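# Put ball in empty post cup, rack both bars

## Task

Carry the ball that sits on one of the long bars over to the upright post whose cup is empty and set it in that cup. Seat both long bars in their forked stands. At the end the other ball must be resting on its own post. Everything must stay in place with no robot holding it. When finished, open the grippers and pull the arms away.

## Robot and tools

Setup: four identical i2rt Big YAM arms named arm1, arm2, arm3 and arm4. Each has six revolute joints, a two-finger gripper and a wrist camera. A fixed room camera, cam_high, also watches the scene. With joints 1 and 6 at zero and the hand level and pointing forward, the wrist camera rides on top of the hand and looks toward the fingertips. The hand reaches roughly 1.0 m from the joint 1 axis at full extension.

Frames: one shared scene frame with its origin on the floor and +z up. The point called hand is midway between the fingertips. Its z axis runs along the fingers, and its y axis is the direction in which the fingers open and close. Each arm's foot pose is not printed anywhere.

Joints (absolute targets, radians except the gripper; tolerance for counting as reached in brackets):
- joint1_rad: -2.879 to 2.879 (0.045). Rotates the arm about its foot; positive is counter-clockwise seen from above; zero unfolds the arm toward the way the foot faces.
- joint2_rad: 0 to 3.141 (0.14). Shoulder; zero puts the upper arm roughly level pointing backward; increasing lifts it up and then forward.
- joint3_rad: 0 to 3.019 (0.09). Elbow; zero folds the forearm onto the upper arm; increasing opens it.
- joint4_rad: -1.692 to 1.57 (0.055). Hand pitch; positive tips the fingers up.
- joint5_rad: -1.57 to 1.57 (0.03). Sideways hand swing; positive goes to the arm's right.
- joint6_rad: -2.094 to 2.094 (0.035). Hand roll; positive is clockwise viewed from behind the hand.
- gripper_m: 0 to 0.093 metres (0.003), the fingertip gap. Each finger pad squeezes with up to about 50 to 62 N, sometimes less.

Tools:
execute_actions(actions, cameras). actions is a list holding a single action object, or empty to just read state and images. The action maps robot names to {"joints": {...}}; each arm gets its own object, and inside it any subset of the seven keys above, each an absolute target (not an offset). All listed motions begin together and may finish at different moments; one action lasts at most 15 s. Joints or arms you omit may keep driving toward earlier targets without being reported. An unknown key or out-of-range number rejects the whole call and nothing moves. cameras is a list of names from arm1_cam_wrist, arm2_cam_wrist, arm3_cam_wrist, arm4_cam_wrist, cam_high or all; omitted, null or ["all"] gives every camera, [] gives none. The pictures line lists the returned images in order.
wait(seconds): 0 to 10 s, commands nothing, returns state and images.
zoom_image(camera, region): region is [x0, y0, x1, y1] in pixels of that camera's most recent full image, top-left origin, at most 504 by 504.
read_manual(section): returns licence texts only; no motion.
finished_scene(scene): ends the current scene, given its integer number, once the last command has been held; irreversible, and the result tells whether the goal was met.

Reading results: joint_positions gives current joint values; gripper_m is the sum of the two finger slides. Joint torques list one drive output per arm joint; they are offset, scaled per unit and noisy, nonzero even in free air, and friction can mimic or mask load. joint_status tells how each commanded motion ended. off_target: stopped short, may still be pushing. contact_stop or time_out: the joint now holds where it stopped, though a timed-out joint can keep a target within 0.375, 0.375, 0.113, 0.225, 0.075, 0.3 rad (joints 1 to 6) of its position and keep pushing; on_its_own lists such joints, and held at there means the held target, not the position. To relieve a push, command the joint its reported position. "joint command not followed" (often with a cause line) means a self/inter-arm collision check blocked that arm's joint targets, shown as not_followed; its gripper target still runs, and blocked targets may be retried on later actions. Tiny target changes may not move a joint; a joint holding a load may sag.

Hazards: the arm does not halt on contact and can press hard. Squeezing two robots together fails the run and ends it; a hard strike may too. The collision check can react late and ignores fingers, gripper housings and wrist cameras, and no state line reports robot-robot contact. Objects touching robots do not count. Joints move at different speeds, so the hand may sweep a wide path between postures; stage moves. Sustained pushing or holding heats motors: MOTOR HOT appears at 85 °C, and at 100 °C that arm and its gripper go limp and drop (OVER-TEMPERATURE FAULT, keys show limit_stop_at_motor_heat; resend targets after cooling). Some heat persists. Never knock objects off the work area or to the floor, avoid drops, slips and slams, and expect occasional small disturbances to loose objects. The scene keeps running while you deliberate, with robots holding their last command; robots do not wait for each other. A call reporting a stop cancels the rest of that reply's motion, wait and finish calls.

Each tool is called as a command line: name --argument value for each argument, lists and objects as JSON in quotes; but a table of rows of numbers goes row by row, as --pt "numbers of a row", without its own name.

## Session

execute_actions --actions '[]'

Scene clock: 0.00 s.
Joint torques (N m, as the arm reports them, + toward a larger angle): no reading
arm1.joint_positions: joint1_rad=+0.289 joint2_rad=+0.563 joint3_rad=+1.420 joint4_rad=-1.296 joint5_rad=-0.058 joint6_rad=+0.327 gripper_m=+0.095
arm1.joint_status: not commanded
arm1.hand: x=+1.2499 y=-0.0691 z=+1.3737 quat_wxyz=(-0.186, -0.845, +0.000, +0.502) (m; scene frame)
arm2.joint_positions: joint1_rad=+0.280 joint2_rad=+0.490 joint3_rad=+1.389 joint4_rad=-1.172 joint5_rad=-0.142 joint6_rad=+0.076 gripper_m=+0.094
arm2.joint_status: not commanded
arm2.hand: x=+0.0919 y=+1.2751 z=+1.3815 quat_wxyz=(-0.531, -0.451, -0.658, +0.287) (m; scene frame)
arm3.joint_positions: joint1_rad=+0.256 joint2_rad=+0.643 joint3_rad=+1.352 joint4_rad=-1.304 joint5_rad=+0.291 joint6_rad=+0.090 gripper_m=+0.095
arm3.joint_status: not commanded
arm3.hand: x=-1.2042 y=+0.0158 z=+1.3568 quat_wxyz=(-0.484, -0.001, -0.874, +0.056) (m; scene frame)
arm4.joint_positions: joint1_rad=+0.183 joint2_rad=+0.640 joint3_rad=+1.458 joint4_rad=-1.331 joint5_rad=+0.226 joint6_rad=-0.156 gripper_m=+0.094
arm4.joint_status: not commanded
arm4.hand: x=-0.0147 y=-1.2165 z=+1.3531 quat_wxyz=(-0.411, +0.681, -0.525, -0.302) (m; scene frame)
pictures: arm1_cam_wrist, arm2_cam_wrist, arm3_cam_wrist, arm4_cam_wrist, cam_high
Images, in order (width x height): arm1_cam_wrist 616x616, arm2_cam_wrist 616x616, arm3_cam_wrist 616x616, arm4_cam_wrist 616x616, cam_high 896x504.

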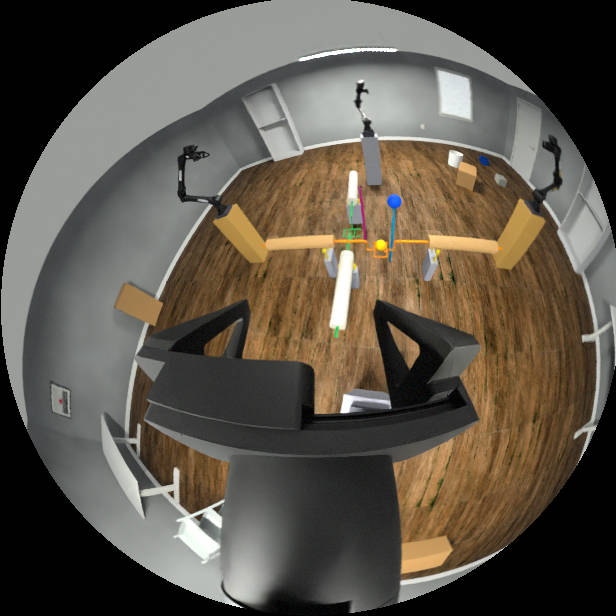

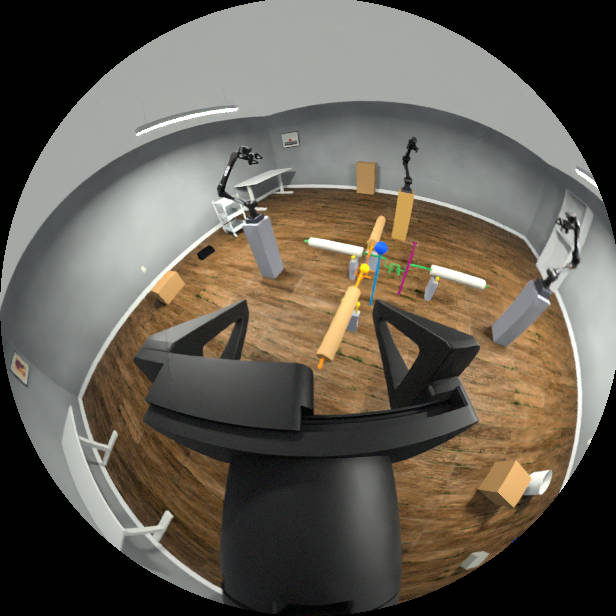

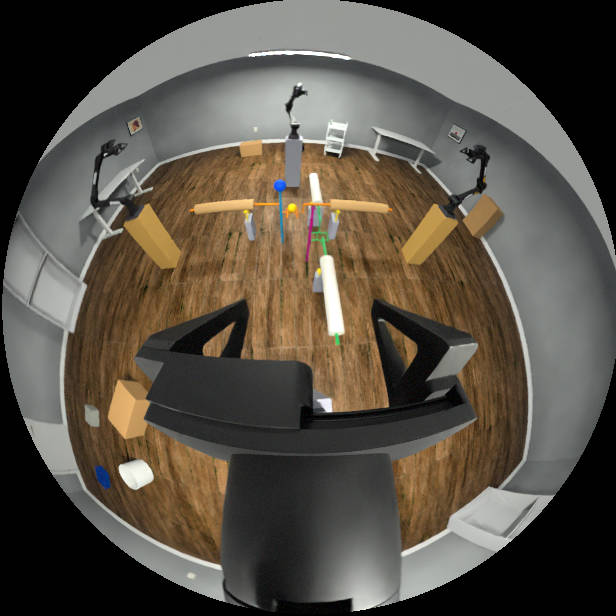

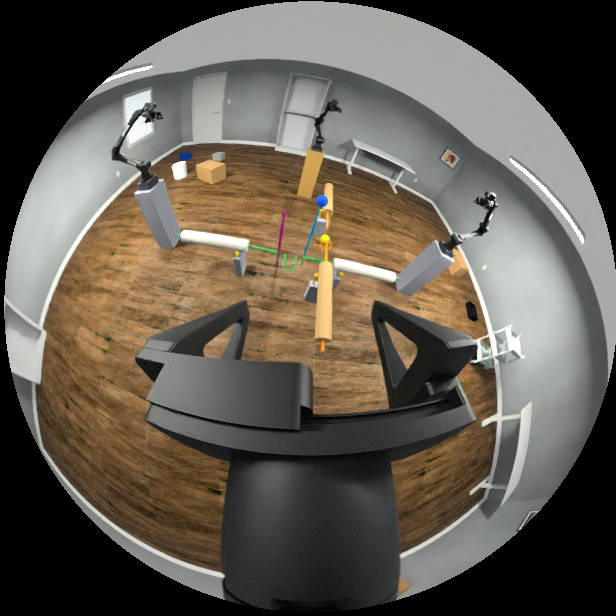

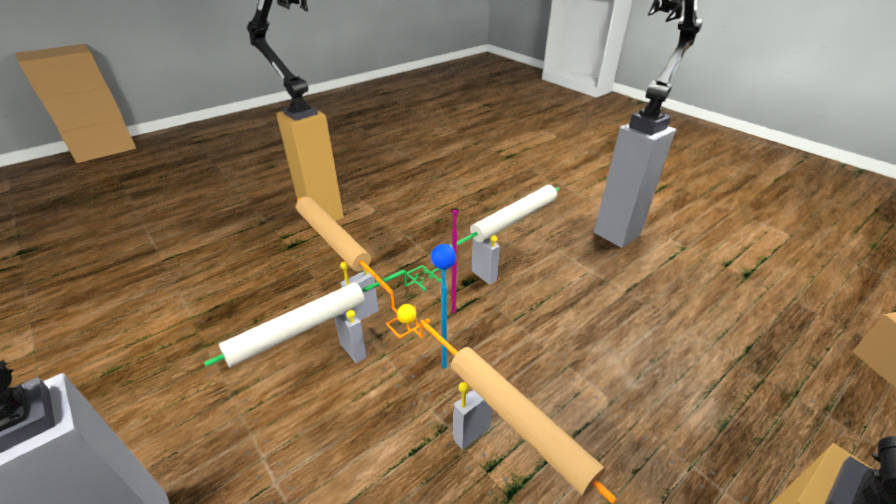

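Mirror image in x.

execute_actions --actions '[{"arm2":{"joints":{"joint1_rad":0.53,"joint2_rad":2.36,"joint3_rad":1.35,"joint4_rad":-0.56,"joint5_rad":0,"joint6_rad":0.575}},"arm4":{"joints":{"joint1_rad":-0.655,"joint2_rad":2.34,"joint3_rad":1.29,"joint4_rad":-0.52,"joint5_rad":0,"joint6_rad":-0.605}},"arm3":{"joints":{"joint1_rad":0,"joint2_rad":2.4,"joint3_rad":1.3,"joint4_rad":1.5,"joint5_rad":0,"joint6_rad":0}}}]' --cameras '["arm2_cam_wrist","arm4_cam_wrist","arm3_cam_wrist"]'

Scene clock: 8.67 s.
Joint torques (N m, as the arm reports them, + toward a larger angle): arm1=[-2.71  4.18  9.27  1.6   0.07 -0.19] | arm2=[  2.37 -21.23   5.49   0.52   0.14   0.22] | arm3=[ -0.86 -20.05   5.91   2.84  -0.27  -0.16] | arm4=[ -1.95 -18.01   4.4    0.91   0.    -0.01]
arm1.joint_positions: joint1_rad=+0.289 joint2_rad=+0.563 joint3_rad=+1.420 joint4_rad=-1.296 joint5_rad=-0.058 joint6_rad=+0.327 gripper_m=+0.095
arm1.joint_status: not commanded
arm1.hand: x=+1.2499 y=-0.0691 z=+1.3737 quat_wxyz=(-0.186, -0.845, +0.000, +0.502) (m; scene frame)
arm2.joint_positions: joint1_rad=+0.520 joint2_rad=+2.351 joint3_rad=+1.342 joint4_rad=-0.567 joint5_rad=-0.005 joint6_rad=+0.562 gripper_m=+0.094
arm2.joint_status: all done
arm2.hand: x=+0.2876 y=+0.9968 z=+0.5594 quat_wxyz=(+0.007, -0.705, -0.709, +0.001) (m; scene frame)
arm3.joint_positions: joint1_rad=+0.011 joint2_rad=+2.397 joint3_rad=+1.293 joint4_rad=+1.479 joint5_rad=+0.004 joint6_rad=+0.013 gripper_m=+0.095
arm3.joint_status: all done
arm3.hand: x=-0.7037 y=-0.0056 z=+0.9216 quat_wxyz=(-0.830, -0.002, -0.558, +0.002) (m; scene frame)
arm4.joint_positions: joint1_rad=-0.656 joint2_rad=+2.347 joint3_rad=+1.287 joint4_rad=-0.531 joint5_rad=+0.001 joint6_rad=-0.596 gripper_m=+0.094
arm4.joint_status: all done
arm4.hand: x=+0.2946 y=-1.0254 z=+0.5554 quat_wxyz=(+0.011, +0.704, -0.710, +0.002) (m; scene frame)
pictures: arm2_cam_wrist, arm3_cam_wrist, arm4_cam_wrist
Images, in order (width x height): arm2_cam_wrist 616x616, arm3_cam_wrist 616x616, arm4_cam_wrist 616x616.

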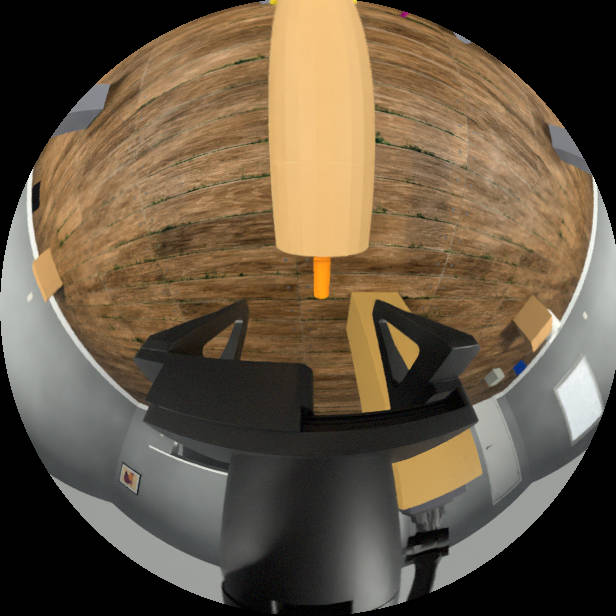

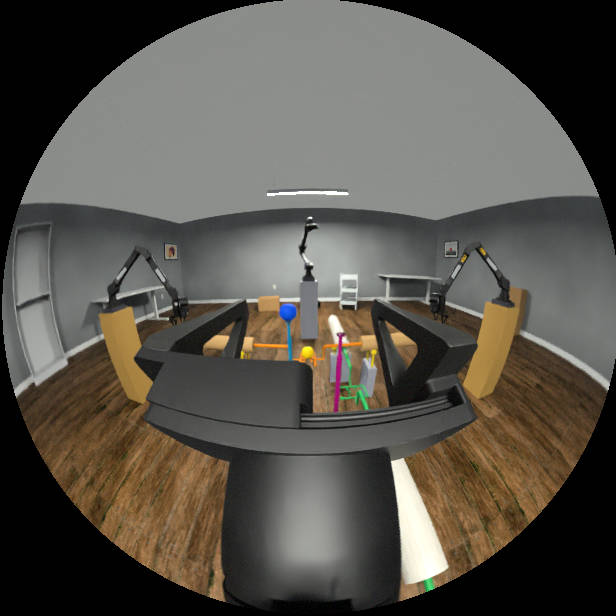

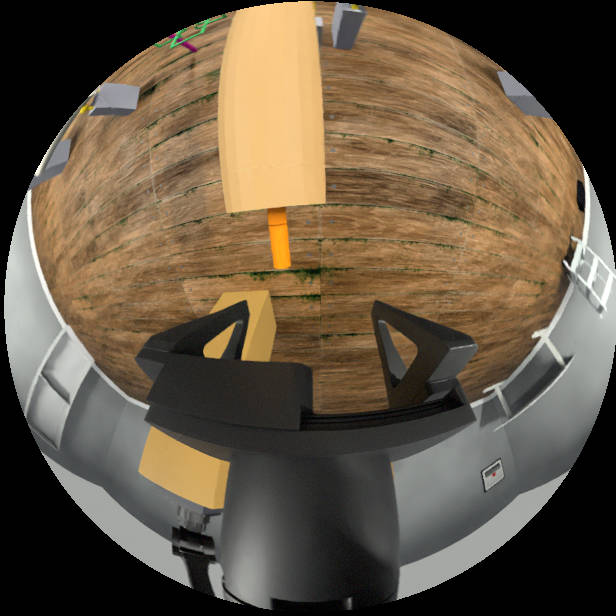

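execute_actions --actions '[{"arm2":{"joints":{"joint1_rad":0.495,"joint2_rad":2.45,"joint3_rad":1.32,"joint4_rad":-0.44,"joint6_rad":0.55}},"arm4":{"joints":{"joint1_rad":-0.565,"joint2_rad":2.45,"joint3_rad":1.335,"joint4_rad":-0.435,"joint6_rad":-0.51}}}]' --cameras '[]'

execute_actions --actions '[{"arm2":{"joints":{"joint2_rad":2.6,"joint3_rad":1.412,"joint4_rad":-0.37}},"arm4":{"joints":{"joint2_rad":2.6,"joint3_rad":1.412,"joint4_rad":-0.37}}}]' --cameras '["arm2_cam_wrist","arm4_cam_wrist"]'

execute_actions --actions '[{"arm2":{"joints":{"gripper_m":0}},"arm4":{"joints":{"gripper_m":0}}}]' --cameras '["arm2_cam_wrist","arm4_cam_wrist"]'

Scene clock: 18.60 s.
Joint torques (N m, as the arm reports them, + toward a larger angle): arm1=[-2.7   4.18  9.27  1.59  0.07 -0.19] | arm2=[  0.14 -20.06   4.24   0.73   0.12  -0.07] | arm3=[ -0.5  -20.04   5.89   2.88  -0.27  -0.19] | arm4=[ -1.47 -17.74   4.72   0.84   0.01   0.21]
arm1.joint_positions: joint1_rad=+0.289 joint2_rad=+0.563 joint3_rad=+1.420 joint4_rad=-1.296 joint5_rad=-0.058 joint6_rad=+0.327 gripper_m=+0.095
arm1.joint_status: not commanded
arm1.hand: x=+1.2499 y=-0.0691 z=+1.3737 quat_wxyz=(-0.186, -0.845, +0.000, +0.502) (m; scene frame)
arm2.joint_positions: joint1_rad=+0.506 joint2_rad=+2.433 joint3_rad=+1.318 joint4_rad=-0.451 joint5_rad=-0.004 joint6_rad=+0.562 gripper_m=+0.094
arm2.joint_status: all done
arm2.hand: x=+0.2723 y=+1.0064 z=+0.5133 quat_wxyz=(+0.002, -0.710, -0.705, +0.002) (m; scene frame)
arm3.joint_positions: joint1_rad=+0.011 joint2_rad=+2.397 joint3_rad=+1.293 joint4_rad=+1.479 joint5_rad=+0.004 joint6_rad=+0.013 gripper_m=+0.095
arm3.joint_status: not commanded
arm3.hand: x=-0.7037 y=-0.0056 z=+0.9216 quat_wxyz=(-0.830, -0.002, -0.558, +0.002) (m; scene frame)
arm4.joint_positions: joint1_rad=-0.562 joint2_rad=+2.453 joint3_rad=+1.320 joint4_rad=-0.444 joint5_rad=+0.001 joint6_rad=-0.519 gripper_m=+0.094
arm4.joint_status: all done
arm4.hand: x=+0.2538 y=-0.9994 z=+0.5080 quat_wxyz=(+0.004, +0.710, -0.705, +0.001) (m; scene frame)
pictures: none
No camera images: the call's "cameras" was empty. Leave "cameras" out to get every camera's image.

Scene clock: 19.63 s.
Joint torques (N m, as the arm reports them, + toward a larger angle): arm1=[-2.75  4.18  9.26  1.59  0.07 -0.19] | arm2=[  0.11 -21.36   4.46   0.65   0.11  -0.07] | arm3=[ -0.8  -20.04   5.95   2.88  -0.28  -0.17] | arm4=[ -1.77 -18.56   3.99   0.77  -0.05   0.19]
arm1.joint_positions: joint1_rad=+0.289 joint2_rad=+0.563 joint3_rad=+1.420 joint4_rad=-1.296 joint5_rad=-0.058 joint6_rad=+0.327 gripper_m=+0.095
arm1.joint_status: not commanded
arm1.hand: x=+1.2499 y=-0.0691 z=+1.3737 quat_wxyz=(-0.186, -0.845, +0.000, +0.502) (m; scene frame)
arm2.joint_positions: joint1_rad=+0.506 joint2_rad=+2.591 joint3_rad=+1.397 joint4_rad=-0.380 joint5_rad=-0.004 joint6_rad=+0.563 gripper_m=+0.094
arm2.joint_status: all done
arm2.hand: x=+0.2701 y=+1.0087 z=+0.4466 quat_wxyz=(+0.006, -0.710, -0.704, +0.002) (m; scene frame)
arm3.joint_positions: joint1_rad=+0.011 joint2_rad=+2.397 joint3_rad=+1.293 joint4_rad=+1.479 joint5_rad=+0.004 joint6_rad=+0.013 gripper_m=+0.095
arm3.joint_status: not commanded
arm3.hand: x=-0.7037 y=-0.0056 z=+0.9216 quat_wxyz=(-0.830, -0.002, -0.558, +0.002) (m; scene frame)
arm4.joint_positions: joint1_rad=-0.563 joint2_rad=+2.607 joint3_rad=+1.400 joint4_rad=-0.379 joint5_rad=+0.001 joint6_rad=-0.519 gripper_m=+0.094
arm4.joint_status: all done
arm4.hand: x=+0.2524 y=-1.0024 z=+0.4435 quat_wxyz=(+0.008, +0.709, -0.705, +0.003) (m; scene frame)
pictures: arm2_cam_wrist, arm4_cam_wrist
Images, in order (width x height): arm2_cam_wrist 616x616, arm4_cam_wrist 616x616.

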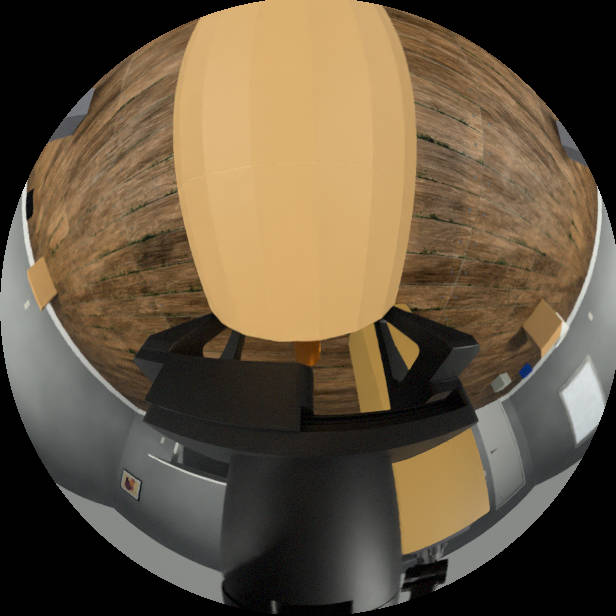

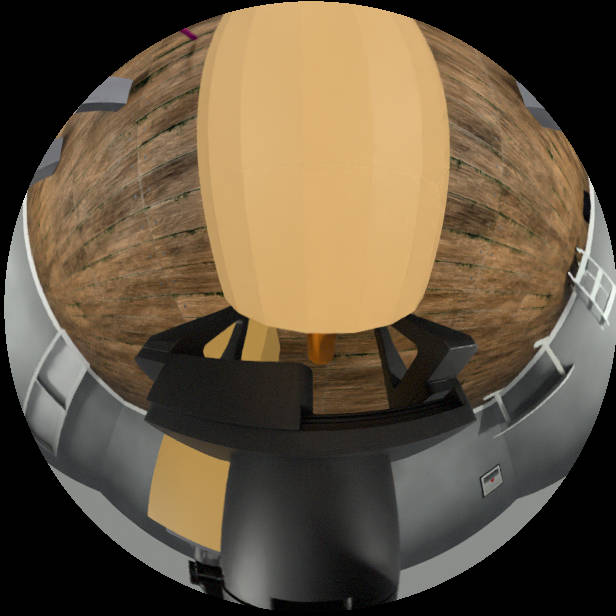

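Scene clock: 20.37 s.
Joint torques (N m, as the arm reports them, + toward a larger angle): arm1=[-2.72  4.18  9.26  1.59  0.07 -0.19] | arm2=[ -0.03 -21.88   4.37   0.37   0.31   0.1 ] | arm3=[ -0.92 -20.     5.99   2.84  -0.26  -0.17] | arm4=[ -1.08 -18.69   4.08   0.71  -0.37   0.33]
arm1.joint_positions: joint1_rad=+0.289 joint2_rad=+0.563 joint3_rad=+1.420 joint4_rad=-1.296 joint5_rad=-0.058 joint6_rad=+0.327 gripper_m=+0.095
arm1.joint_status: not commanded
arm1.hand: x=+1.2499 y=-0.0691 z=+1.3737 quat_wxyz=(-0.186, -0.845, +0.000, +0.502) (m; scene frame)
arm2.joint_positions: joint1_rad=+0.508 joint2_rad=+2.592 joint3_rad=+1.399 joint4_rad=-0.373 joint5_rad=-0.010 joint6_rad=+0.548 gripper_m=+0.019
arm2.joint_status: gripper_m off_target (ended at +0.019, target +0.000)
arm2.hand: x=+0.2732 y=+1.0078 z=+0.4463 quat_wxyz=(+0.001, -0.704, -0.710, +0.000) (m; scene frame)
arm3.joint_positions: joint1_rad=+0.011 joint2_rad=+2.397 joint3_rad=+1.293 joint4_rad=+1.479 joint5_rad=+0.004 joint6_rad=+0.013 gripper_m=+0.095
arm3.joint_status: not commanded
arm3.hand: x=-0.7037 y=-0.0056 z=+0.9216 quat_wxyz=(-0.830, -0.002, -0.558, +0.002) (m; scene frame)
arm4.joint_positions: joint1_rad=-0.571 joint2_rad=+2.605 joint3_rad=+1.402 joint4_rad=-0.374 joint5_rad=+0.008 joint6_rad=-0.530 gripper_m=+0.019
arm4.joint_status: gripper_m off_target (ended at +0.019, target +0.000)
arm4.hand: x=+0.2586 y=-1.0022 z=+0.4448 quat_wxyz=(+0.003, +0.711, -0.704, +0.004) (m; scene frame)
pictures: arm2_cam_wrist, arm4_cam_wrist
Images, in order (width x height): arm2_cam_wrist 616x616, arm4_cam_wrist 616x616.

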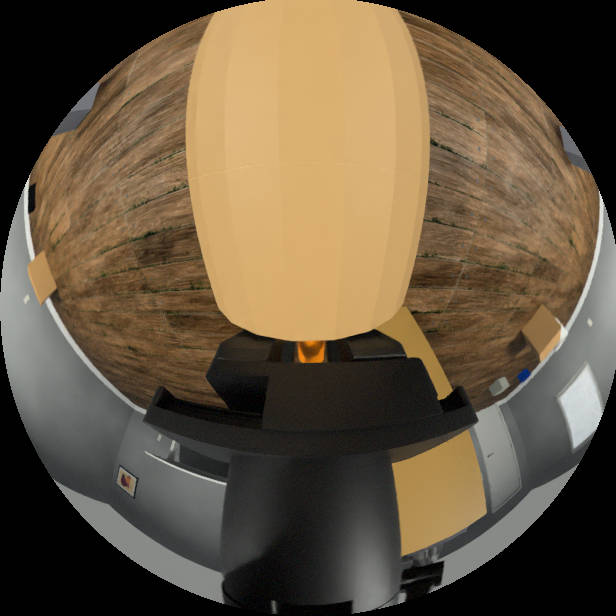

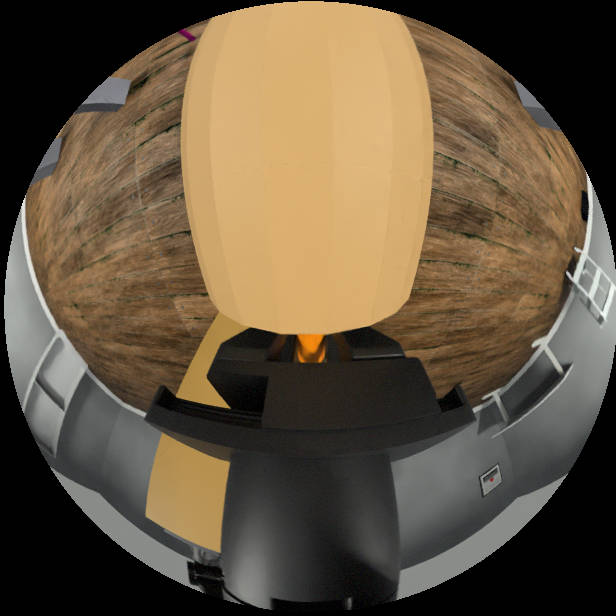

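execute_actions --actions '[{"arm2":{"joints":{"joint1_rad":0.51,"joint2_rad":2.396,"joint3_rad":1.31,"joint4_rad":-0.478}},"arm4":{"joints":{"joint1_rad":-0.572,"joint6_rad":-0.525,"joint2_rad":2.396,"joint3_rad":1.303,"joint4_rad":-0.473}}}]' --cameras '[]'

execute_actions --actions '[{"arm2":{"joints":{"joint1_rad":0.462,"joint6_rad":0.507,"joint2_rad":2.35,"joint3_rad":1.52,"joint4_rad":-0.71}},"arm4":{"joints":{"joint1_rad":-0.677,"joint6_rad":-0.627,"joint2_rad":2.165,"joint3_rad":1.1,"joint4_rad":-0.485}}}]' --cameras '[]'

execute_actions --actions '[{"arm2":{"joints":{"joint1_rad":0.426,"joint6_rad":0.471,"joint2_rad":2.335,"joint3_rad":1.785,"joint4_rad":-0.975}},"arm4":{"joints":{"joint1_rad":-0.803,"joint6_rad":-0.753,"joint2_rad":1.94,"joint3_rad":0.955,"joint4_rad":-0.565}}}]' --cameras '[]'

execute_actions --actions '[{"arm2":{"joints":{"joint2_rad":2.13,"joint3_rad":1.89,"joint4_rad":-1.28}},"arm4":{"joints":{"joint2_rad":1.61,"joint3_rad":1.09,"joint4_rad":-1.01}}}]' --cameras '["arm3_cam_wrist","cam_high"]'

Scene clock: 39.20 s.
Joint torques (N m, as the arm reports them, + toward a larger angle): arm1=[-2.71  4.14  9.26  1.6   0.07 -0.19] | arm2=[  1.78 -23.13   4.42  -0.06  -0.06   0.13] | arm3=[ -0.65 -19.91   5.93   2.89  -0.28  -0.18] | arm4=[ -1.68 -18.54   3.87   0.39   0.01   0.16]
arm1.joint_positions: joint1_rad=+0.289 joint2_rad=+0.563 joint3_rad=+1.420 joint4_rad=-1.296 joint5_rad=-0.058 joint6_rad=+0.327 gripper_m=+0.095
arm1.joint_status: not commanded
arm1.hand: x=+1.2499 y=-0.0691 z=+1.3737 quat_wxyz=(-0.186, -0.845, +0.000, +0.502) (m; scene frame)
arm2.joint_positions: joint1_rad=+0.505 joint2_rad=+2.411 joint3_rad=+1.305 joint4_rad=-0.470 joint5_rad=+0.001 joint6_rad=+0.544 gripper_m=+0.019
arm2.joint_status: all done
arm2.hand: x=+0.2697 y=+1.0084 z=+0.5225 quat_wxyz=(+0.007, -0.703, -0.711, +0.004) (m; scene frame)
arm3.joint_positions: joint1_rad=+0.011 joint2_rad=+2.397 joint3_rad=+1.293 joint4_rad=+1.479 joint5_rad=+0.004 joint6_rad=+0.013 gripper_m=+0.095
arm3.joint_status: not commanded
arm3.hand: x=-0.7037 y=-0.0056 z=+0.9216 quat_wxyz=(-0.830, -0.002, -0.558, +0.002) (m; scene frame)
arm4.joint_positions: joint1_rad=-0.570 joint2_rad=+2.413 joint3_rad=+1.303 joint4_rad=-0.470 joint5_rad=+0.001 joint6_rad=-0.534 gripper_m=+0.019
arm4.joint_status: all done
arm4.hand: x=+0.2568 y=-1.0017 z=+0.5253 quat_wxyz=(+0.005, +0.712, -0.702, +0.001) (m; scene frame)
pictures: none
No camera images: the call's "cameras" was empty. Leave "cameras" out to get every camera's image.

Scene clock: 40.27 s.
Joint torques (N m, as the arm reports them, + toward a larger angle): arm1=[-2.7   4.19  9.26  1.59  0.07 -0.2 ] | arm2=[  1.57 -25.31   7.73  -0.28  -0.04   0.2 ] | arm3=[ -0.55 -19.84   5.87   2.92  -0.28  -0.18] | arm4=[ -1.44 -17.52   4.33   0.38  -0.23   0.27]
arm1.joint_positions: joint1_rad=+0.289 joint2_rad=+0.563 joint3_rad=+1.420 joint4_rad=-1.296 joint5_rad=-0.058 joint6_rad=+0.327 gripper_m=+0.095
arm1.joint_status: not commanded
arm1.hand: x=+1.2499 y=-0.0691 z=+1.3737 quat_wxyz=(-0.186, -0.845, +0.000, +0.502) (m; scene frame)
arm2.joint_positions: joint1_rad=+0.460 joint2_rad=+2.369 joint3_rad=+1.495 joint4_rad=-0.698 joint5_rad=+0.000 joint6_rad=+0.496 gripper_m=+0.019
arm2.joint_status: all done
arm2.hand: x=+0.2825 y=+0.9390 z=+0.5842 quat_wxyz=(+0.005, -0.702, -0.712, +0.004) (m; scene frame)
arm3.joint_positions: joint1_rad=+0.011 joint2_rad=+2.397 joint3_rad=+1.293 joint4_rad=+1.479 joint5_rad=+0.004 joint6_rad=+0.013 gripper_m=+0.095
arm3.joint_status: not commanded
arm3.hand: x=-0.7037 y=-0.0056 z=+0.9216 quat_wxyz=(-0.830, -0.002, -0.558, +0.002) (m; scene frame)
arm4.joint_positions: joint1_rad=-0.679 joint2_rad=+2.187 joint3_rad=+1.095 joint4_rad=-0.484 joint5_rad=+0.004 joint6_rad=-0.648 gripper_m=+0.019
arm4.joint_status: all done
arm4.hand: x=+0.2777 y=-1.0702 z=+0.5967 quat_wxyz=(+0.003, +0.714, -0.700, +0.002) (m; scene frame)
pictures: none
No camera images: the call's "cameras" was empty. Leave "cameras" out to get every camera's image.

Scene clock: 41.33 s.
Joint torques (N m, as the arm reports them, + toward a larger angle): arm1=[-2.68  4.19  9.27  1.59  0.07 -0.19] | arm2=[  1.28 -28.18  10.81  -0.52  -0.02   0.23] | arm3=[ -0.74 -20.04   5.99   2.92  -0.27  -0.16] | arm4=[ -1.57 -15.32   4.9    0.09  -0.2    0.35]
arm1.joint_positions: joint1_rad=+0.289 joint2_rad=+0.563 joint3_rad=+1.420 joint4_rad=-1.296 joint5_rad=-0.058 joint6_rad=+0.327 gripper_m=+0.095
arm1.joint_status: not commanded
arm1.hand: x=+1.2499 y=-0.0691 z=+1.3737 quat_wxyz=(-0.186, -0.845, +0.000, +0.502) (m; scene frame)
arm2.joint_positions: joint1_rad=+0.424 joint2_rad=+2.360 joint3_rad=+1.739 joint4_rad=-0.958 joint5_rad=+0.000 joint6_rad=+0.457 gripper_m=+0.019
arm2.joint_status: all done
arm2.hand: x=+0.2931 y=+0.8737 z=+0.6577 quat_wxyz=(+0.008, -0.701, -0.713, +0.002) (m; scene frame)
arm3.joint_positions: joint1_rad=+0.011 joint2_rad=+2.397 joint3_rad=+1.293 joint4_rad=+1.479 joint5_rad=+0.004 joint6_rad=+0.013 gripper_m=+0.095
arm3.joint_status: not commanded
arm3.hand: x=-0.7037 y=-0.0056 z=+0.9216 quat_wxyz=(-0.830, -0.002, -0.558, +0.002) (m; scene frame)
arm4.joint_positions: joint1_rad=-0.804 joint2_rad=+1.957 joint3_rad=+0.949 joint4_rad=-0.561 joint5_rad=+0.004 joint6_rad=-0.776 gripper_m=+0.019
arm4.joint_status: all done
arm4.hand: x=+0.2962 y=-1.1360 z=+0.6681 quat_wxyz=(+0.000, +0.715, -0.699, +0.002) (m; scene frame)
pictures: none
No camera images: the call's "cameras" was empty. Leave "cameras" out to get every camera's image.

Scene clock: 42.67 s.
Joint torques (N m, as the arm reports them, + toward a larger angle): arm1=[-2.72  4.17  9.26  1.59  0.07 -0.19] | arm2=[  1.23 -25.91  12.22  -0.01  -0.11   0.21] | arm3=[ -0.66 -19.9    5.96   2.91  -0.26  -0.17] | arm4=[ -2.1  -13.23  11.    -0.38   0.11   0.26]
arm1.joint_positions: joint1_rad=+0.289 joint2_rad=+0.563 joint3_rad=+1.420 joint4_rad=-1.296 joint5_rad=-0.058 joint6_rad=+0.327 gripper_m=+0.095
arm1.joint_status: not commanded
arm1.hand: x=+1.2499 y=-0.0691 z=+1.3737 quat_wxyz=(-0.186, -0.845, +0.000, +0.502) (m; scene frame)
arm2.joint_positions: joint1_rad=+0.427 joint2_rad=+2.141 joint3_rad=+1.844 joint4_rad=-1.276 joint5_rad=+0.003 joint6_rad=+0.459 gripper_m=+0.019
arm2.joint_status: all done
arm2.hand: x=+0.2966 y=+0.8732 z=+0.8317 quat_wxyz=(+0.006, -0.701, -0.713, +0.005) (m; scene frame)
arm3.joint_positions: joint1_rad=+0.011 joint2_rad=+2.397 joint3_rad=+1.293 joint4_rad=+1.479 joint5_rad=+0.004 joint6_rad=+0.013 gripper_m=+0.095
arm3.joint_status: not commanded
arm3.hand: x=-0.7037 y=-0.0056 z=+0.9216 quat_wxyz=(-0.830, -0.002, -0.558, +0.002) (m; scene frame)
arm4.joint_positions: joint1_rad=-0.800 joint2_rad=+1.626 joint3_rad=+1.034 joint4_rad=-0.993 joint5_rad=-0.003 joint6_rad=-0.768 gripper_m=+0.019
arm4.joint_status: all done
arm4.hand: x=+0.2887 y=-1.1397 z=+0.8273 quat_wxyz=(+0.008, +0.714, -0.701, -0.001) (m; scene frame)
pictures: arm3_cam_wrist, cam_high
Images, in order (width x height): arm3_cam_wrist 616x616, cam_high 896x504.

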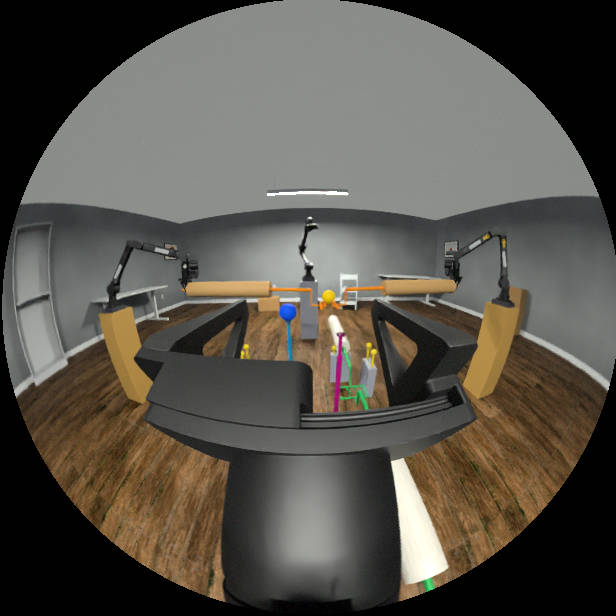

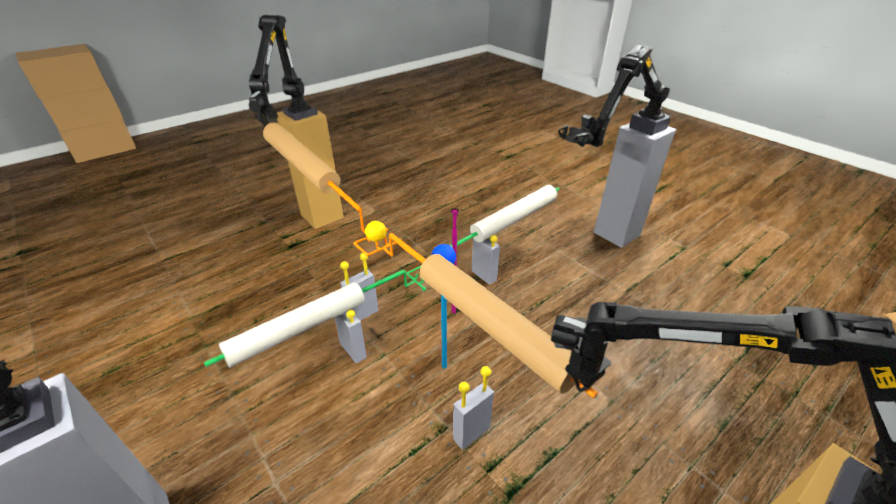

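execute_actions --actions '[{"arm2":{"joints":{"joint1_rad":0.303,"joint6_rad":0.348,"joint2_rad":2.015,"joint3_rad":1.705,"joint4_rad":-1.204}},"arm4":{"joints":{"joint1_rad":-0.638,"joint6_rad":-0.588,"joint2_rad":1.485,"joint3_rad":0.915,"joint4_rad":-0.969}}}]' --cameras '[]'

execute_actions --actions '[{"arm2":{"joints":{"joint1_rad":0.176,"joint6_rad":0.221,"joint2_rad":1.96,"joint3_rad":1.615,"joint4_rad":-1.17}},"arm4":{"joints":{"joint1_rad":-0.441,"joint6_rad":-0.391,"joint2_rad":1.39,"joint3_rad":0.81,"joint4_rad":-0.964}}}]' --cameras '[]'

execute_actions --actions '[{"arm2":{"joints":{"joint1_rad":-0.045,"joint6_rad":0,"joint2_rad":1.925,"joint3_rad":1.56,"joint4_rad":-1.15}},"arm4":{"joints":{"joint1_rad":-0.05,"joint6_rad":0,"joint2_rad":1.325,"joint3_rad":0.74}}}]' --cameras '[]'

execute_actions --actions '[{"arm2":{"joints":{"joint1_rad":-0.266,"joint6_rad":-0.221,"joint2_rad":1.985,"joint3_rad":1.64,"joint4_rad":-1.18}},"arm4":{"joints":{"joint1_rad":0.341,"joint6_rad":0.391,"joint2_rad":1.395,"joint3_rad":0.83}}}]' --cameras '["cam_high","arm3_cam_wrist"]'

zoom_image --camera "cam_high" --region '[400,160,500,260]'

zoom_image --camera "arm3_cam_wrist" --region '[295,280,385,360]'

Scene clock: 56.87 s.
Joint torques (N m, as the arm reports them, + toward a larger angle): arm1=[-2.71  4.19  9.25  1.59  0.07 -0.19] | arm2=[  1.96 -27.05   9.89   0.5   -0.2    0.27] | arm3=[ -0.44 -19.82   5.93   2.87  -0.27  -0.16] | arm4=[ -1.53 -11.54   8.24   0.88   0.03   0.2 ]
arm1.joint_positions: joint1_rad=+0.289 joint2_rad=+0.563 joint3_rad=+1.420 joint4_rad=-1.296 joint5_rad=-0.058 joint6_rad=+0.327 gripper_m=+0.095
arm1.joint_status: not commanded
arm1.hand: x=+1.2499 y=-0.0691 z=+1.3737 quat_wxyz=(-0.186, -0.845, +0.000, +0.502) (m; scene frame)
arm2.joint_positions: joint1_rad=+0.296 joint2_rad=+2.056 joint3_rad=+1.686 joint4_rad=-1.211 joint5_rad=+0.005 joint6_rad=+0.328 gripper_m=+0.019
arm2.joint_status: all done
arm2.hand: x=+0.2064 y=+0.8734 z=+0.8279 quat_wxyz=(+0.010, -0.701, -0.713, +0.004) (m; scene frame)
arm3.joint_positions: joint1_rad=+0.011 joint2_rad=+2.397 joint3_rad=+1.293 joint4_rad=+1.479 joint5_rad=+0.004 joint6_rad=+0.013 gripper_m=+0.095
arm3.joint_status: not commanded
arm3.hand: x=-0.7037 y=-0.0056 z=+0.9216 quat_wxyz=(-0.830, -0.002, -0.558, +0.002) (m; scene frame)
arm4.joint_positions: joint1_rad=-0.632 joint2_rad=+1.506 joint3_rad=+0.893 joint4_rad=-0.979 joint5_rad=+0.000 joint6_rad=-0.601 gripper_m=+0.019
arm4.joint_status: all done
arm4.hand: x=+0.2051 y=-1.1393 z=+0.8286 quat_wxyz=(+0.011, +0.714, -0.700, +0.002) (m; scene frame)
pictures: none
No camera images: the call's "cameras" was empty. Leave "cameras" out to get every camera's image.

Scene clock: 57.90 s.
Joint torques (N m, as the arm reports them, + toward a larger angle): arm1=[-2.69  4.19  9.27  1.58  0.07 -0.19] | arm2=[  2.17 -26.02  10.15   0.28  -0.17   0.3 ] | arm3=[ -0.65 -19.96   5.92   2.88  -0.26  -0.2 ] | arm4=[ -2.08 -10.31   7.99   0.71   0.03   0.3 ]
arm1.joint_positions: joint1_rad=+0.289 joint2_rad=+0.563 joint3_rad=+1.420 joint4_rad=-1.296 joint5_rad=-0.058 joint6_rad=+0.327 gripper_m=+0.095
arm1.joint_status: not commanded
arm1.hand: x=+1.2499 y=-0.0691 z=+1.3737 quat_wxyz=(-0.186, -0.845, +0.000, +0.502) (m; scene frame)
arm2.joint_positions: joint1_rad=+0.168 joint2_rad=+2.002 joint3_rad=+1.592 joint4_rad=-1.170 joint5_rad=+0.004 joint6_rad=+0.201 gripper_m=+0.019
arm2.joint_status: all done
arm2.hand: x=+0.1266 y=+0.8740 z=+0.8265 quat_wxyz=(+0.010, -0.701, -0.713, +0.003) (m; scene frame)
arm3.joint_positions: joint1_rad=+0.011 joint2_rad=+2.397 joint3_rad=+1.293 joint4_rad=+1.479 joint5_rad=+0.004 joint6_rad=+0.013 gripper_m=+0.095
arm3.joint_status: not commanded
arm3.hand: x=-0.7037 y=-0.0056 z=+0.9216 quat_wxyz=(-0.830, -0.002, -0.558, +0.002) (m; scene frame)
arm4.joint_positions: joint1_rad=-0.437 joint2_rad=+1.411 joint3_rad=+0.791 joint4_rad=-0.969 joint5_rad=+0.000 joint6_rad=-0.408 gripper_m=+0.019
arm4.joint_status: all done
arm4.hand: x=+0.1267 y=-1.1398 z=+0.8291 quat_wxyz=(+0.009, +0.715, -0.699, +0.003) (m; scene frame)
pictures: none
No camera images: the call's "cameras" was empty. Leave "cameras" out to get every camera's image.

Scene clock: 59.13 s.
Joint torques (N m, as the arm reports them, + toward a larger angle): arm1=[-2.7   4.18  9.27  1.59  0.07 -0.19] | arm2=[  1.99 -25.29  10.07   0.21  -0.23   0.32] | arm3=[ -0.68 -19.81   5.9    2.92  -0.27  -0.17] | arm4=[-2.1  -9.76  7.71  0.55  0.09  0.27]
arm1.joint_positions: joint1_rad=+0.289 joint2_rad=+0.563 joint3_rad=+1.420 joint4_rad=-1.296 joint5_rad=-0.058 joint6_rad=+0.327 gripper_m=+0.095
arm1.joint_status: not commanded
arm1.hand: x=+1.2499 y=-0.0691 z=+1.3737 quat_wxyz=(-0.186, -0.845, +0.000, +0.502) (m; scene frame)
arm2.joint_positions: joint1_rad=-0.052 joint2_rad=+1.968 joint3_rad=+1.537 joint4_rad=-1.149 joint5_rad=+0.004 joint6_rad=-0.021 gripper_m=+0.019
arm2.joint_status: all done
arm2.hand: x=-0.0025 y=+0.8745 z=+0.8280 quat_wxyz=(+0.010, -0.701, -0.713, +0.002) (m; scene frame)
arm3.joint_positions: joint1_rad=+0.011 joint2_rad=+2.397 joint3_rad=+1.293 joint4_rad=+1.479 joint5_rad=+0.004 joint6_rad=+0.013 gripper_m=+0.095
arm3.joint_status: not commanded
arm3.hand: x=-0.7037 y=-0.0056 z=+0.9216 quat_wxyz=(-0.830, -0.002, -0.558, +0.002) (m; scene frame)
arm4.joint_positions: joint1_rad=-0.047 joint2_rad=+1.346 joint3_rad=+0.725 joint4_rad=-0.966 joint5_rad=-0.001 joint6_rad=-0.018 gripper_m=+0.019
arm4.joint_status: all done
arm4.hand: x=-0.0007 y=-1.1399 z=+0.8283 quat_wxyz=(+0.007, +0.715, -0.700, +0.006) (m; scene frame)
pictures: none
No camera images: the call's "cameras" was empty. Leave "cameras" out to get every camera's image.

Scene clock: 60.33 s.
Joint torques (N m, as the arm reports them, + toward a larger angle): arm1=[-2.73  4.2   9.26  1.58  0.07 -0.19] | arm2=[  2.18 -22.73  12.19  -0.11  -0.23   0.28] | arm3=[ -0.5  -19.81   5.9    2.93  -0.27  -0.18] | arm4=[ -1.77 -10.27  10.04   0.31   0.3    0.32]
arm1.joint_positions: joint1_rad=+0.289 joint2_rad=+0.563 joint3_rad=+1.420 joint4_rad=-1.296 joint5_rad=-0.058 joint6_rad=+0.327 gripper_m=+0.095
arm1.joint_status: not commanded
arm1.hand: x=+1.2499 y=-0.0691 z=+1.3737 quat_wxyz=(-0.186, -0.845, +0.000, +0.502) (m; scene frame)
arm2.joint_positions: joint1_rad=-0.272 joint2_rad=+1.992 joint3_rad=+1.590 joint4_rad=-1.173 joint5_rad=+0.004 joint6_rad=-0.240 gripper_m=+0.019
arm2.joint_status: all done
arm2.hand: x=-0.1310 y=+0.8756 z=+0.8351 quat_wxyz=(+0.007, -0.701, -0.713, +0.003) (m; scene frame)
arm3.joint_positions: joint1_rad=+0.011 joint2_rad=+2.397 joint3_rad=+1.293 joint4_rad=+1.479 joint5_rad=+0.004 joint6_rad=+0.013 gripper_m=+0.095
arm3.joint_status: not commanded
arm3.hand: x=-0.7037 y=-0.0056 z=+0.9216 quat_wxyz=(-0.830, -0.002, -0.558, +0.002) (m; scene frame)
arm4.joint_positions: joint1_rad=+0.342 joint2_rad=+1.411 joint3_rad=+0.786 joint4_rad=-0.963 joint5_rad=-0.004 joint6_rad=+0.371 gripper_m=+0.019
arm4.joint_status: all done
arm4.hand: x=-0.1279 y=-1.1412 z=+0.8278 quat_wxyz=(+0.006, +0.715, -0.699, +0.007) (m; scene frame)
pictures: arm3_cam_wrist, cam_high
Images, in order (width x height): arm3_cam_wrist 616x616, cam_high 896x504.

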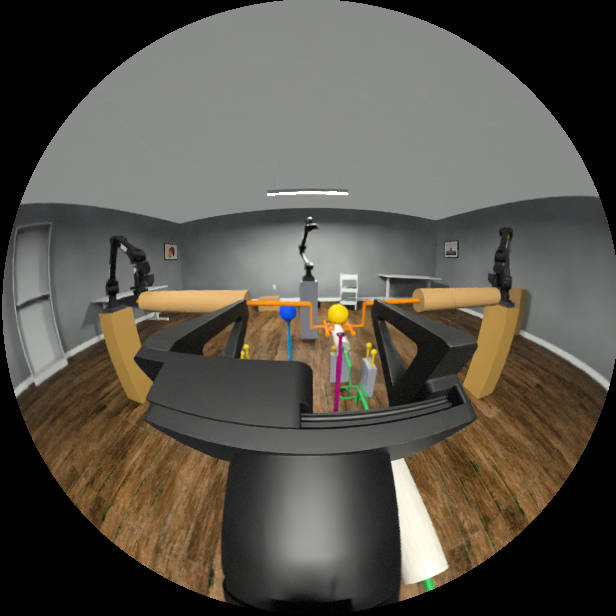

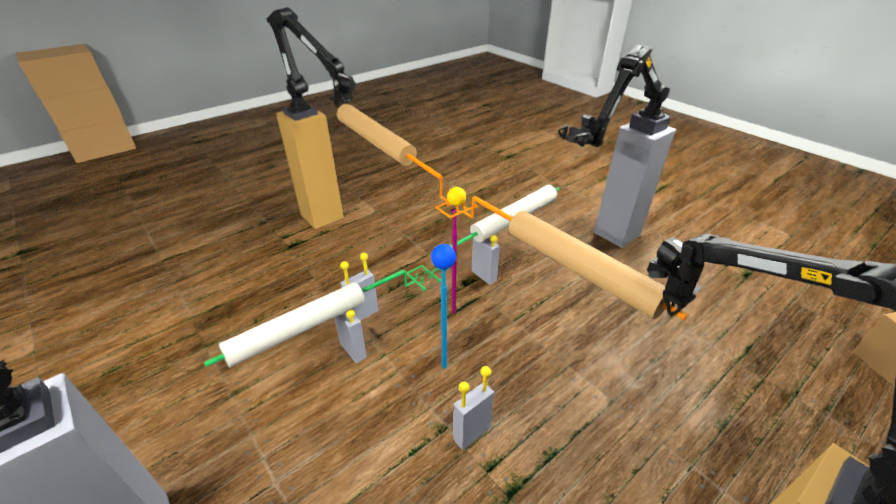

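Region (400, 160, 500, 260) of cam_high's 896x504 image, scaled by 5.040, with more detail than that image has.

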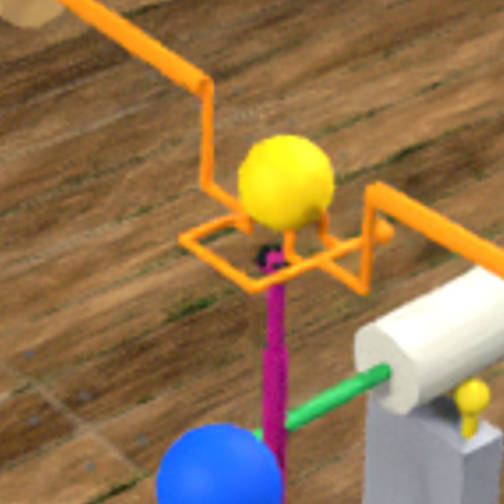

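Region (295, 280, 385, 360) of arm3_cam_wrist's 616x616 image, scaled by 5.600, with more detail than that image has.

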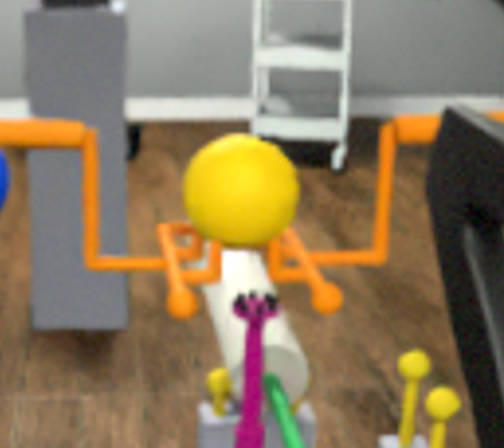

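execute_actions --actions '[{"arm2":{"joints":{"joint2_rad":2.035,"joint3_rad":1.685,"joint4_rad":-1.15}},"arm4":{"joints":{"joint1_rad":0.365,"joint6_rad":0.412,"joint2_rad":1.37,"joint3_rad":0.74,"joint4_rad":-0.905}}}]' --cameras '["cam_high","arm3_cam_wrist"]'

zoom_image --camera "cam_high" --region '[400,160,500,260]'

zoom_image --camera "arm3_cam_wrist" --region '[295,280,385,360]'

Scene clock: 69.30 s.
Joint torques (N m, as the arm reports them, + toward a larger angle): arm1=[-2.71  4.18  9.26  1.6   0.07 -0.19] | arm2=[  1.93 -23.75  13.12   0.03  -0.2    0.26] | arm3=[ -0.62 -19.78   6.     2.9   -0.28  -0.2 ] | arm4=[ -1.43 -10.96   6.85   0.9    0.23   0.32]
arm1.joint_positions: joint1_rad=+0.289 joint2_rad=+0.563 joint3_rad=+1.420 joint4_rad=-1.296 joint5_rad=-0.058 joint6_rad=+0.327 gripper_m=+0.095
arm1.joint_status: not commanded
arm1.hand: x=+1.2499 y=-0.0691 z=+1.3737 quat_wxyz=(-0.186, -0.845, +0.000, +0.502) (m; scene frame)
arm2.joint_positions: joint1_rad=-0.272 joint2_rad=+2.045 joint3_rad=+1.622 joint4_rad=-1.146 joint5_rad=+0.003 joint6_rad=-0.239 gripper_m=+0.019
arm2.joint_status: all done
arm2.hand: x=-0.1342 y=+0.8613 z=+0.8154 quat_wxyz=(+0.005, -0.701, -0.713, +0.005) (m; scene frame)
arm3.joint_positions: joint1_rad=+0.011 joint2_rad=+2.397 joint3_rad=+1.293 joint4_rad=+1.479 joint5_rad=+0.004 joint6_rad=+0.013 gripper_m=+0.095
arm3.joint_status: not commanded
arm3.hand: x=-0.7037 y=-0.0056 z=+0.9216 quat_wxyz=(-0.830, -0.002, -0.558, +0.002) (m; scene frame)
arm4.joint_positions: joint1_rad=+0.362 joint2_rad=+1.402 joint3_rad=+0.734 joint4_rad=-0.918 joint5_rad=-0.002 joint6_rad=+0.390 gripper_m=+0.019
arm4.joint_status: all done
arm4.hand: x=-0.1286 y=-1.1555 z=+0.8149 quat_wxyz=(+0.005, +0.715, -0.699, +0.006) (m; scene frame)
pictures: arm3_cam_wrist, cam_high
Images, in order (width x height): arm3_cam_wrist 616x616, cam_high 896x504.

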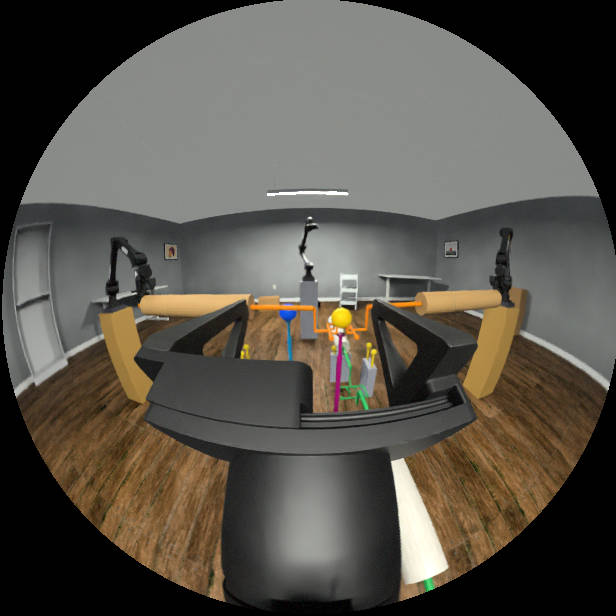

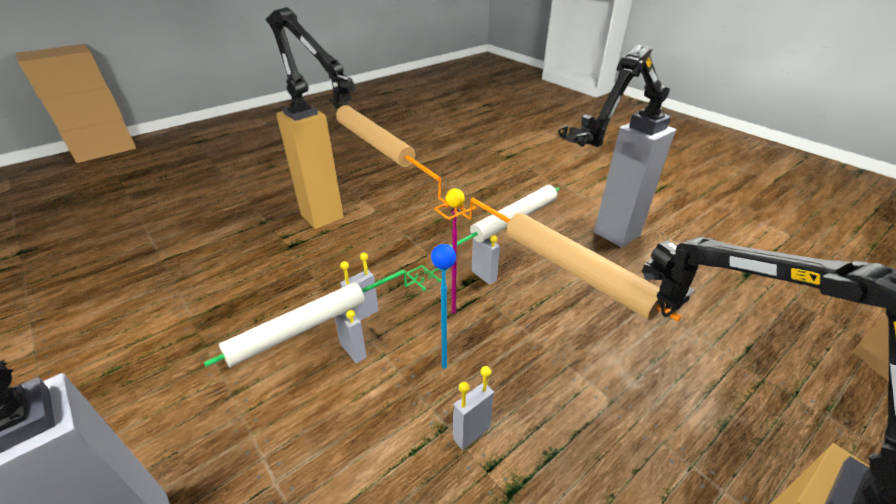

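Region (400, 160, 500, 260) of cam_high's 896x504 image, scaled by 5.040, with more detail than that image has.

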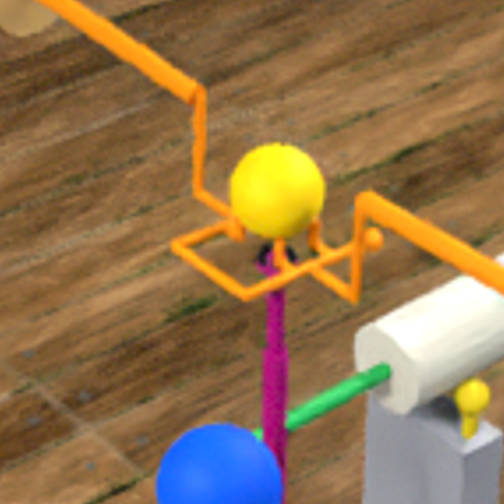

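Region (295, 280, 385, 360) of arm3_cam_wrist's 616x616 image, scaled by 5.600, with more detail than that image has.

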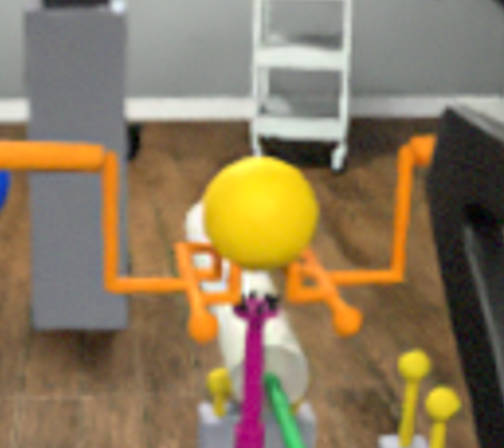

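execute_actions --actions '[{"arm4":{"joints":{"joint2_rad":1.53,"joint3_rad":0.672,"joint4_rad":-0.683}}}]' --cameras '[]'

execute_actions --actions '[{"arm2":{"joints":{"joint2_rad":2.12,"joint3_rad":1.585,"joint4_rad":-1.0}}}]' --cameras '["arm3_cam_wrist"]'

zoom_image --camera "arm3_cam_wrist" --region '[295,280,385,360]'

Scene clock: 79.37 s.
Joint torques (N m, as the arm reports them, + toward a larger angle): arm1=[-2.73  4.2   9.26  1.59  0.07 -0.2 ] | arm2=[  1.73 -23.84  12.65   0.37  -0.18   0.28] | arm3=[ -0.87 -19.65   5.92   2.93  -0.27  -0.16] | arm4=[ -1.12 -10.71   5.66   0.98   0.08   0.31]
arm1.joint_positions: joint1_rad=+0.289 joint2_rad=+0.563 joint3_rad=+1.420 joint4_rad=-1.296 joint5_rad=-0.058 joint6_rad=+0.327 gripper_m=+0.095
arm1.joint_status: not commanded
arm1.hand: x=+1.2499 y=-0.0691 z=+1.3737 quat_wxyz=(-0.186, -0.845, +0.000, +0.502) (m; scene frame)
arm2.joint_positions: joint1_rad=-0.272 joint2_rad=+2.047 joint3_rad=+1.628 joint4_rad=-1.155 joint5_rad=+0.003 joint6_rad=-0.239 gripper_m=+0.019
arm2.joint_status: not commanded
arm2.hand: x=-0.1342 y=+0.8613 z=+0.8166 quat_wxyz=(+0.007, -0.701, -0.713, +0.003) (m; scene frame)
arm3.joint_positions: joint1_rad=+0.011 joint2_rad=+2.397 joint3_rad=+1.293 joint4_rad=+1.479 joint5_rad=+0.004 joint6_rad=+0.013 gripper_m=+0.095
arm3.joint_status: not commanded
arm3.hand: x=-0.7037 y=-0.0056 z=+0.9216 quat_wxyz=(-0.830, -0.002, -0.558, +0.002) (m; scene frame)
arm4.joint_positions: joint1_rad=+0.362 joint2_rad=+1.552 joint3_rad=+0.668 joint4_rad=-0.698 joint5_rad=+0.001 joint6_rad=+0.390 gripper_m=+0.019
arm4.joint_status: all done
arm4.hand: x=-0.1284 y=-1.1548 z=+0.7511 quat_wxyz=(+0.002, +0.715, -0.699, +0.005) (m; scene frame)
pictures: none
No camera images: the call's "cameras" was empty. Leave "cameras" out to get every camera's image.

Scene clock: 80.33 s.
Joint torques (N m, as the arm reports them, + toward a larger angle): arm1=[-2.71  4.19  9.26  1.58  0.07 -0.19] | arm2=[  1.98 -25.99   8.7    0.27  -0.19   0.28] | arm3=[ -0.7  -19.65   5.94   2.85  -0.26  -0.19] | arm4=[ -1.33 -10.43   5.69   1.01   0.18   0.33]
arm1.joint_positions: joint1_rad=+0.289 joint2_rad=+0.563 joint3_rad=+1.420 joint4_rad=-1.296 joint5_rad=-0.058 joint6_rad=+0.327 gripper_m=+0.095
arm1.joint_status: not commanded
arm1.hand: x=+1.2499 y=-0.0691 z=+1.3737 quat_wxyz=(-0.186, -0.845, +0.000, +0.502) (m; scene frame)
arm2.joint_positions: joint1_rad=-0.272 joint2_rad=+2.144 joint3_rad=+1.572 joint4_rad=-1.001 joint5_rad=+0.003 joint6_rad=-0.239 gripper_m=+0.019
arm2.joint_status: all done
arm2.hand: x=-0.1353 y=+0.8604 z=+0.7408 quat_wxyz=(+0.006, -0.701, -0.713, +0.004) (m; scene frame)
arm3.joint_positions: joint1_rad=+0.011 joint2_rad=+2.397 joint3_rad=+1.293 joint4_rad=+1.479 joint5_rad=+0.004 joint6_rad=+0.013 gripper_m=+0.095
arm3.joint_status: not commanded
arm3.hand: x=-0.7037 y=-0.0056 z=+0.9216 quat_wxyz=(-0.830, -0.002, -0.558, +0.002) (m; scene frame)
arm4.joint_positions: joint1_rad=+0.363 joint2_rad=+1.552 joint3_rad=+0.665 joint4_rad=-0.696 joint5_rad=-0.001 joint6_rad=+0.391 gripper_m=+0.019
arm4.joint_status: not commanded
arm4.hand: x=-0.1286 y=-1.1559 z=+0.7504 quat_wxyz=(+0.004, +0.715, -0.699, +0.005) (m; scene frame)
pictures: arm3_cam_wrist
Images, in order (width x height): arm3_cam_wrist 616x616.

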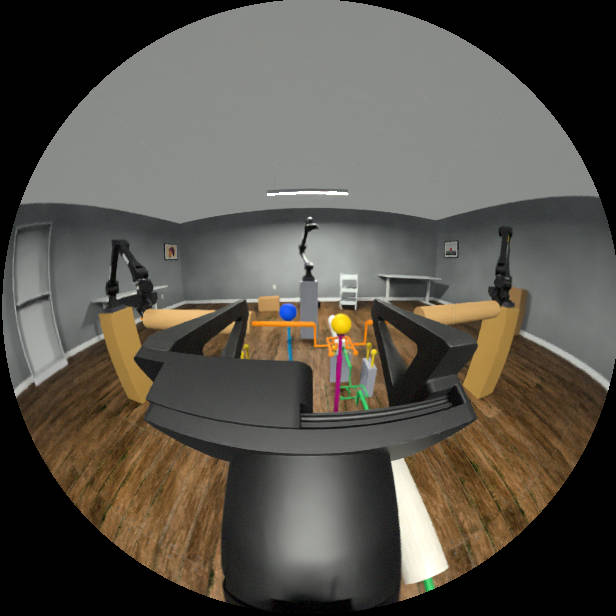

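Region (295, 280, 385, 360) of arm3_cam_wrist's 616x616 image, scaled by 5.600, with more detail than that image has.

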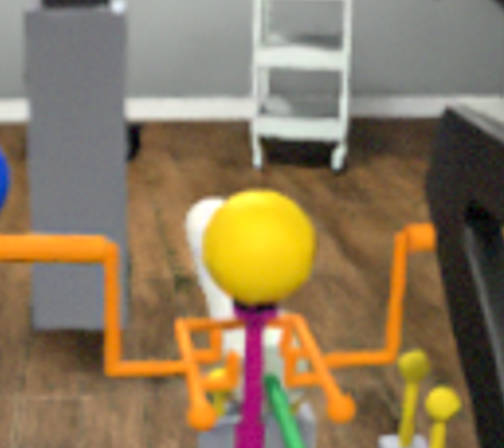

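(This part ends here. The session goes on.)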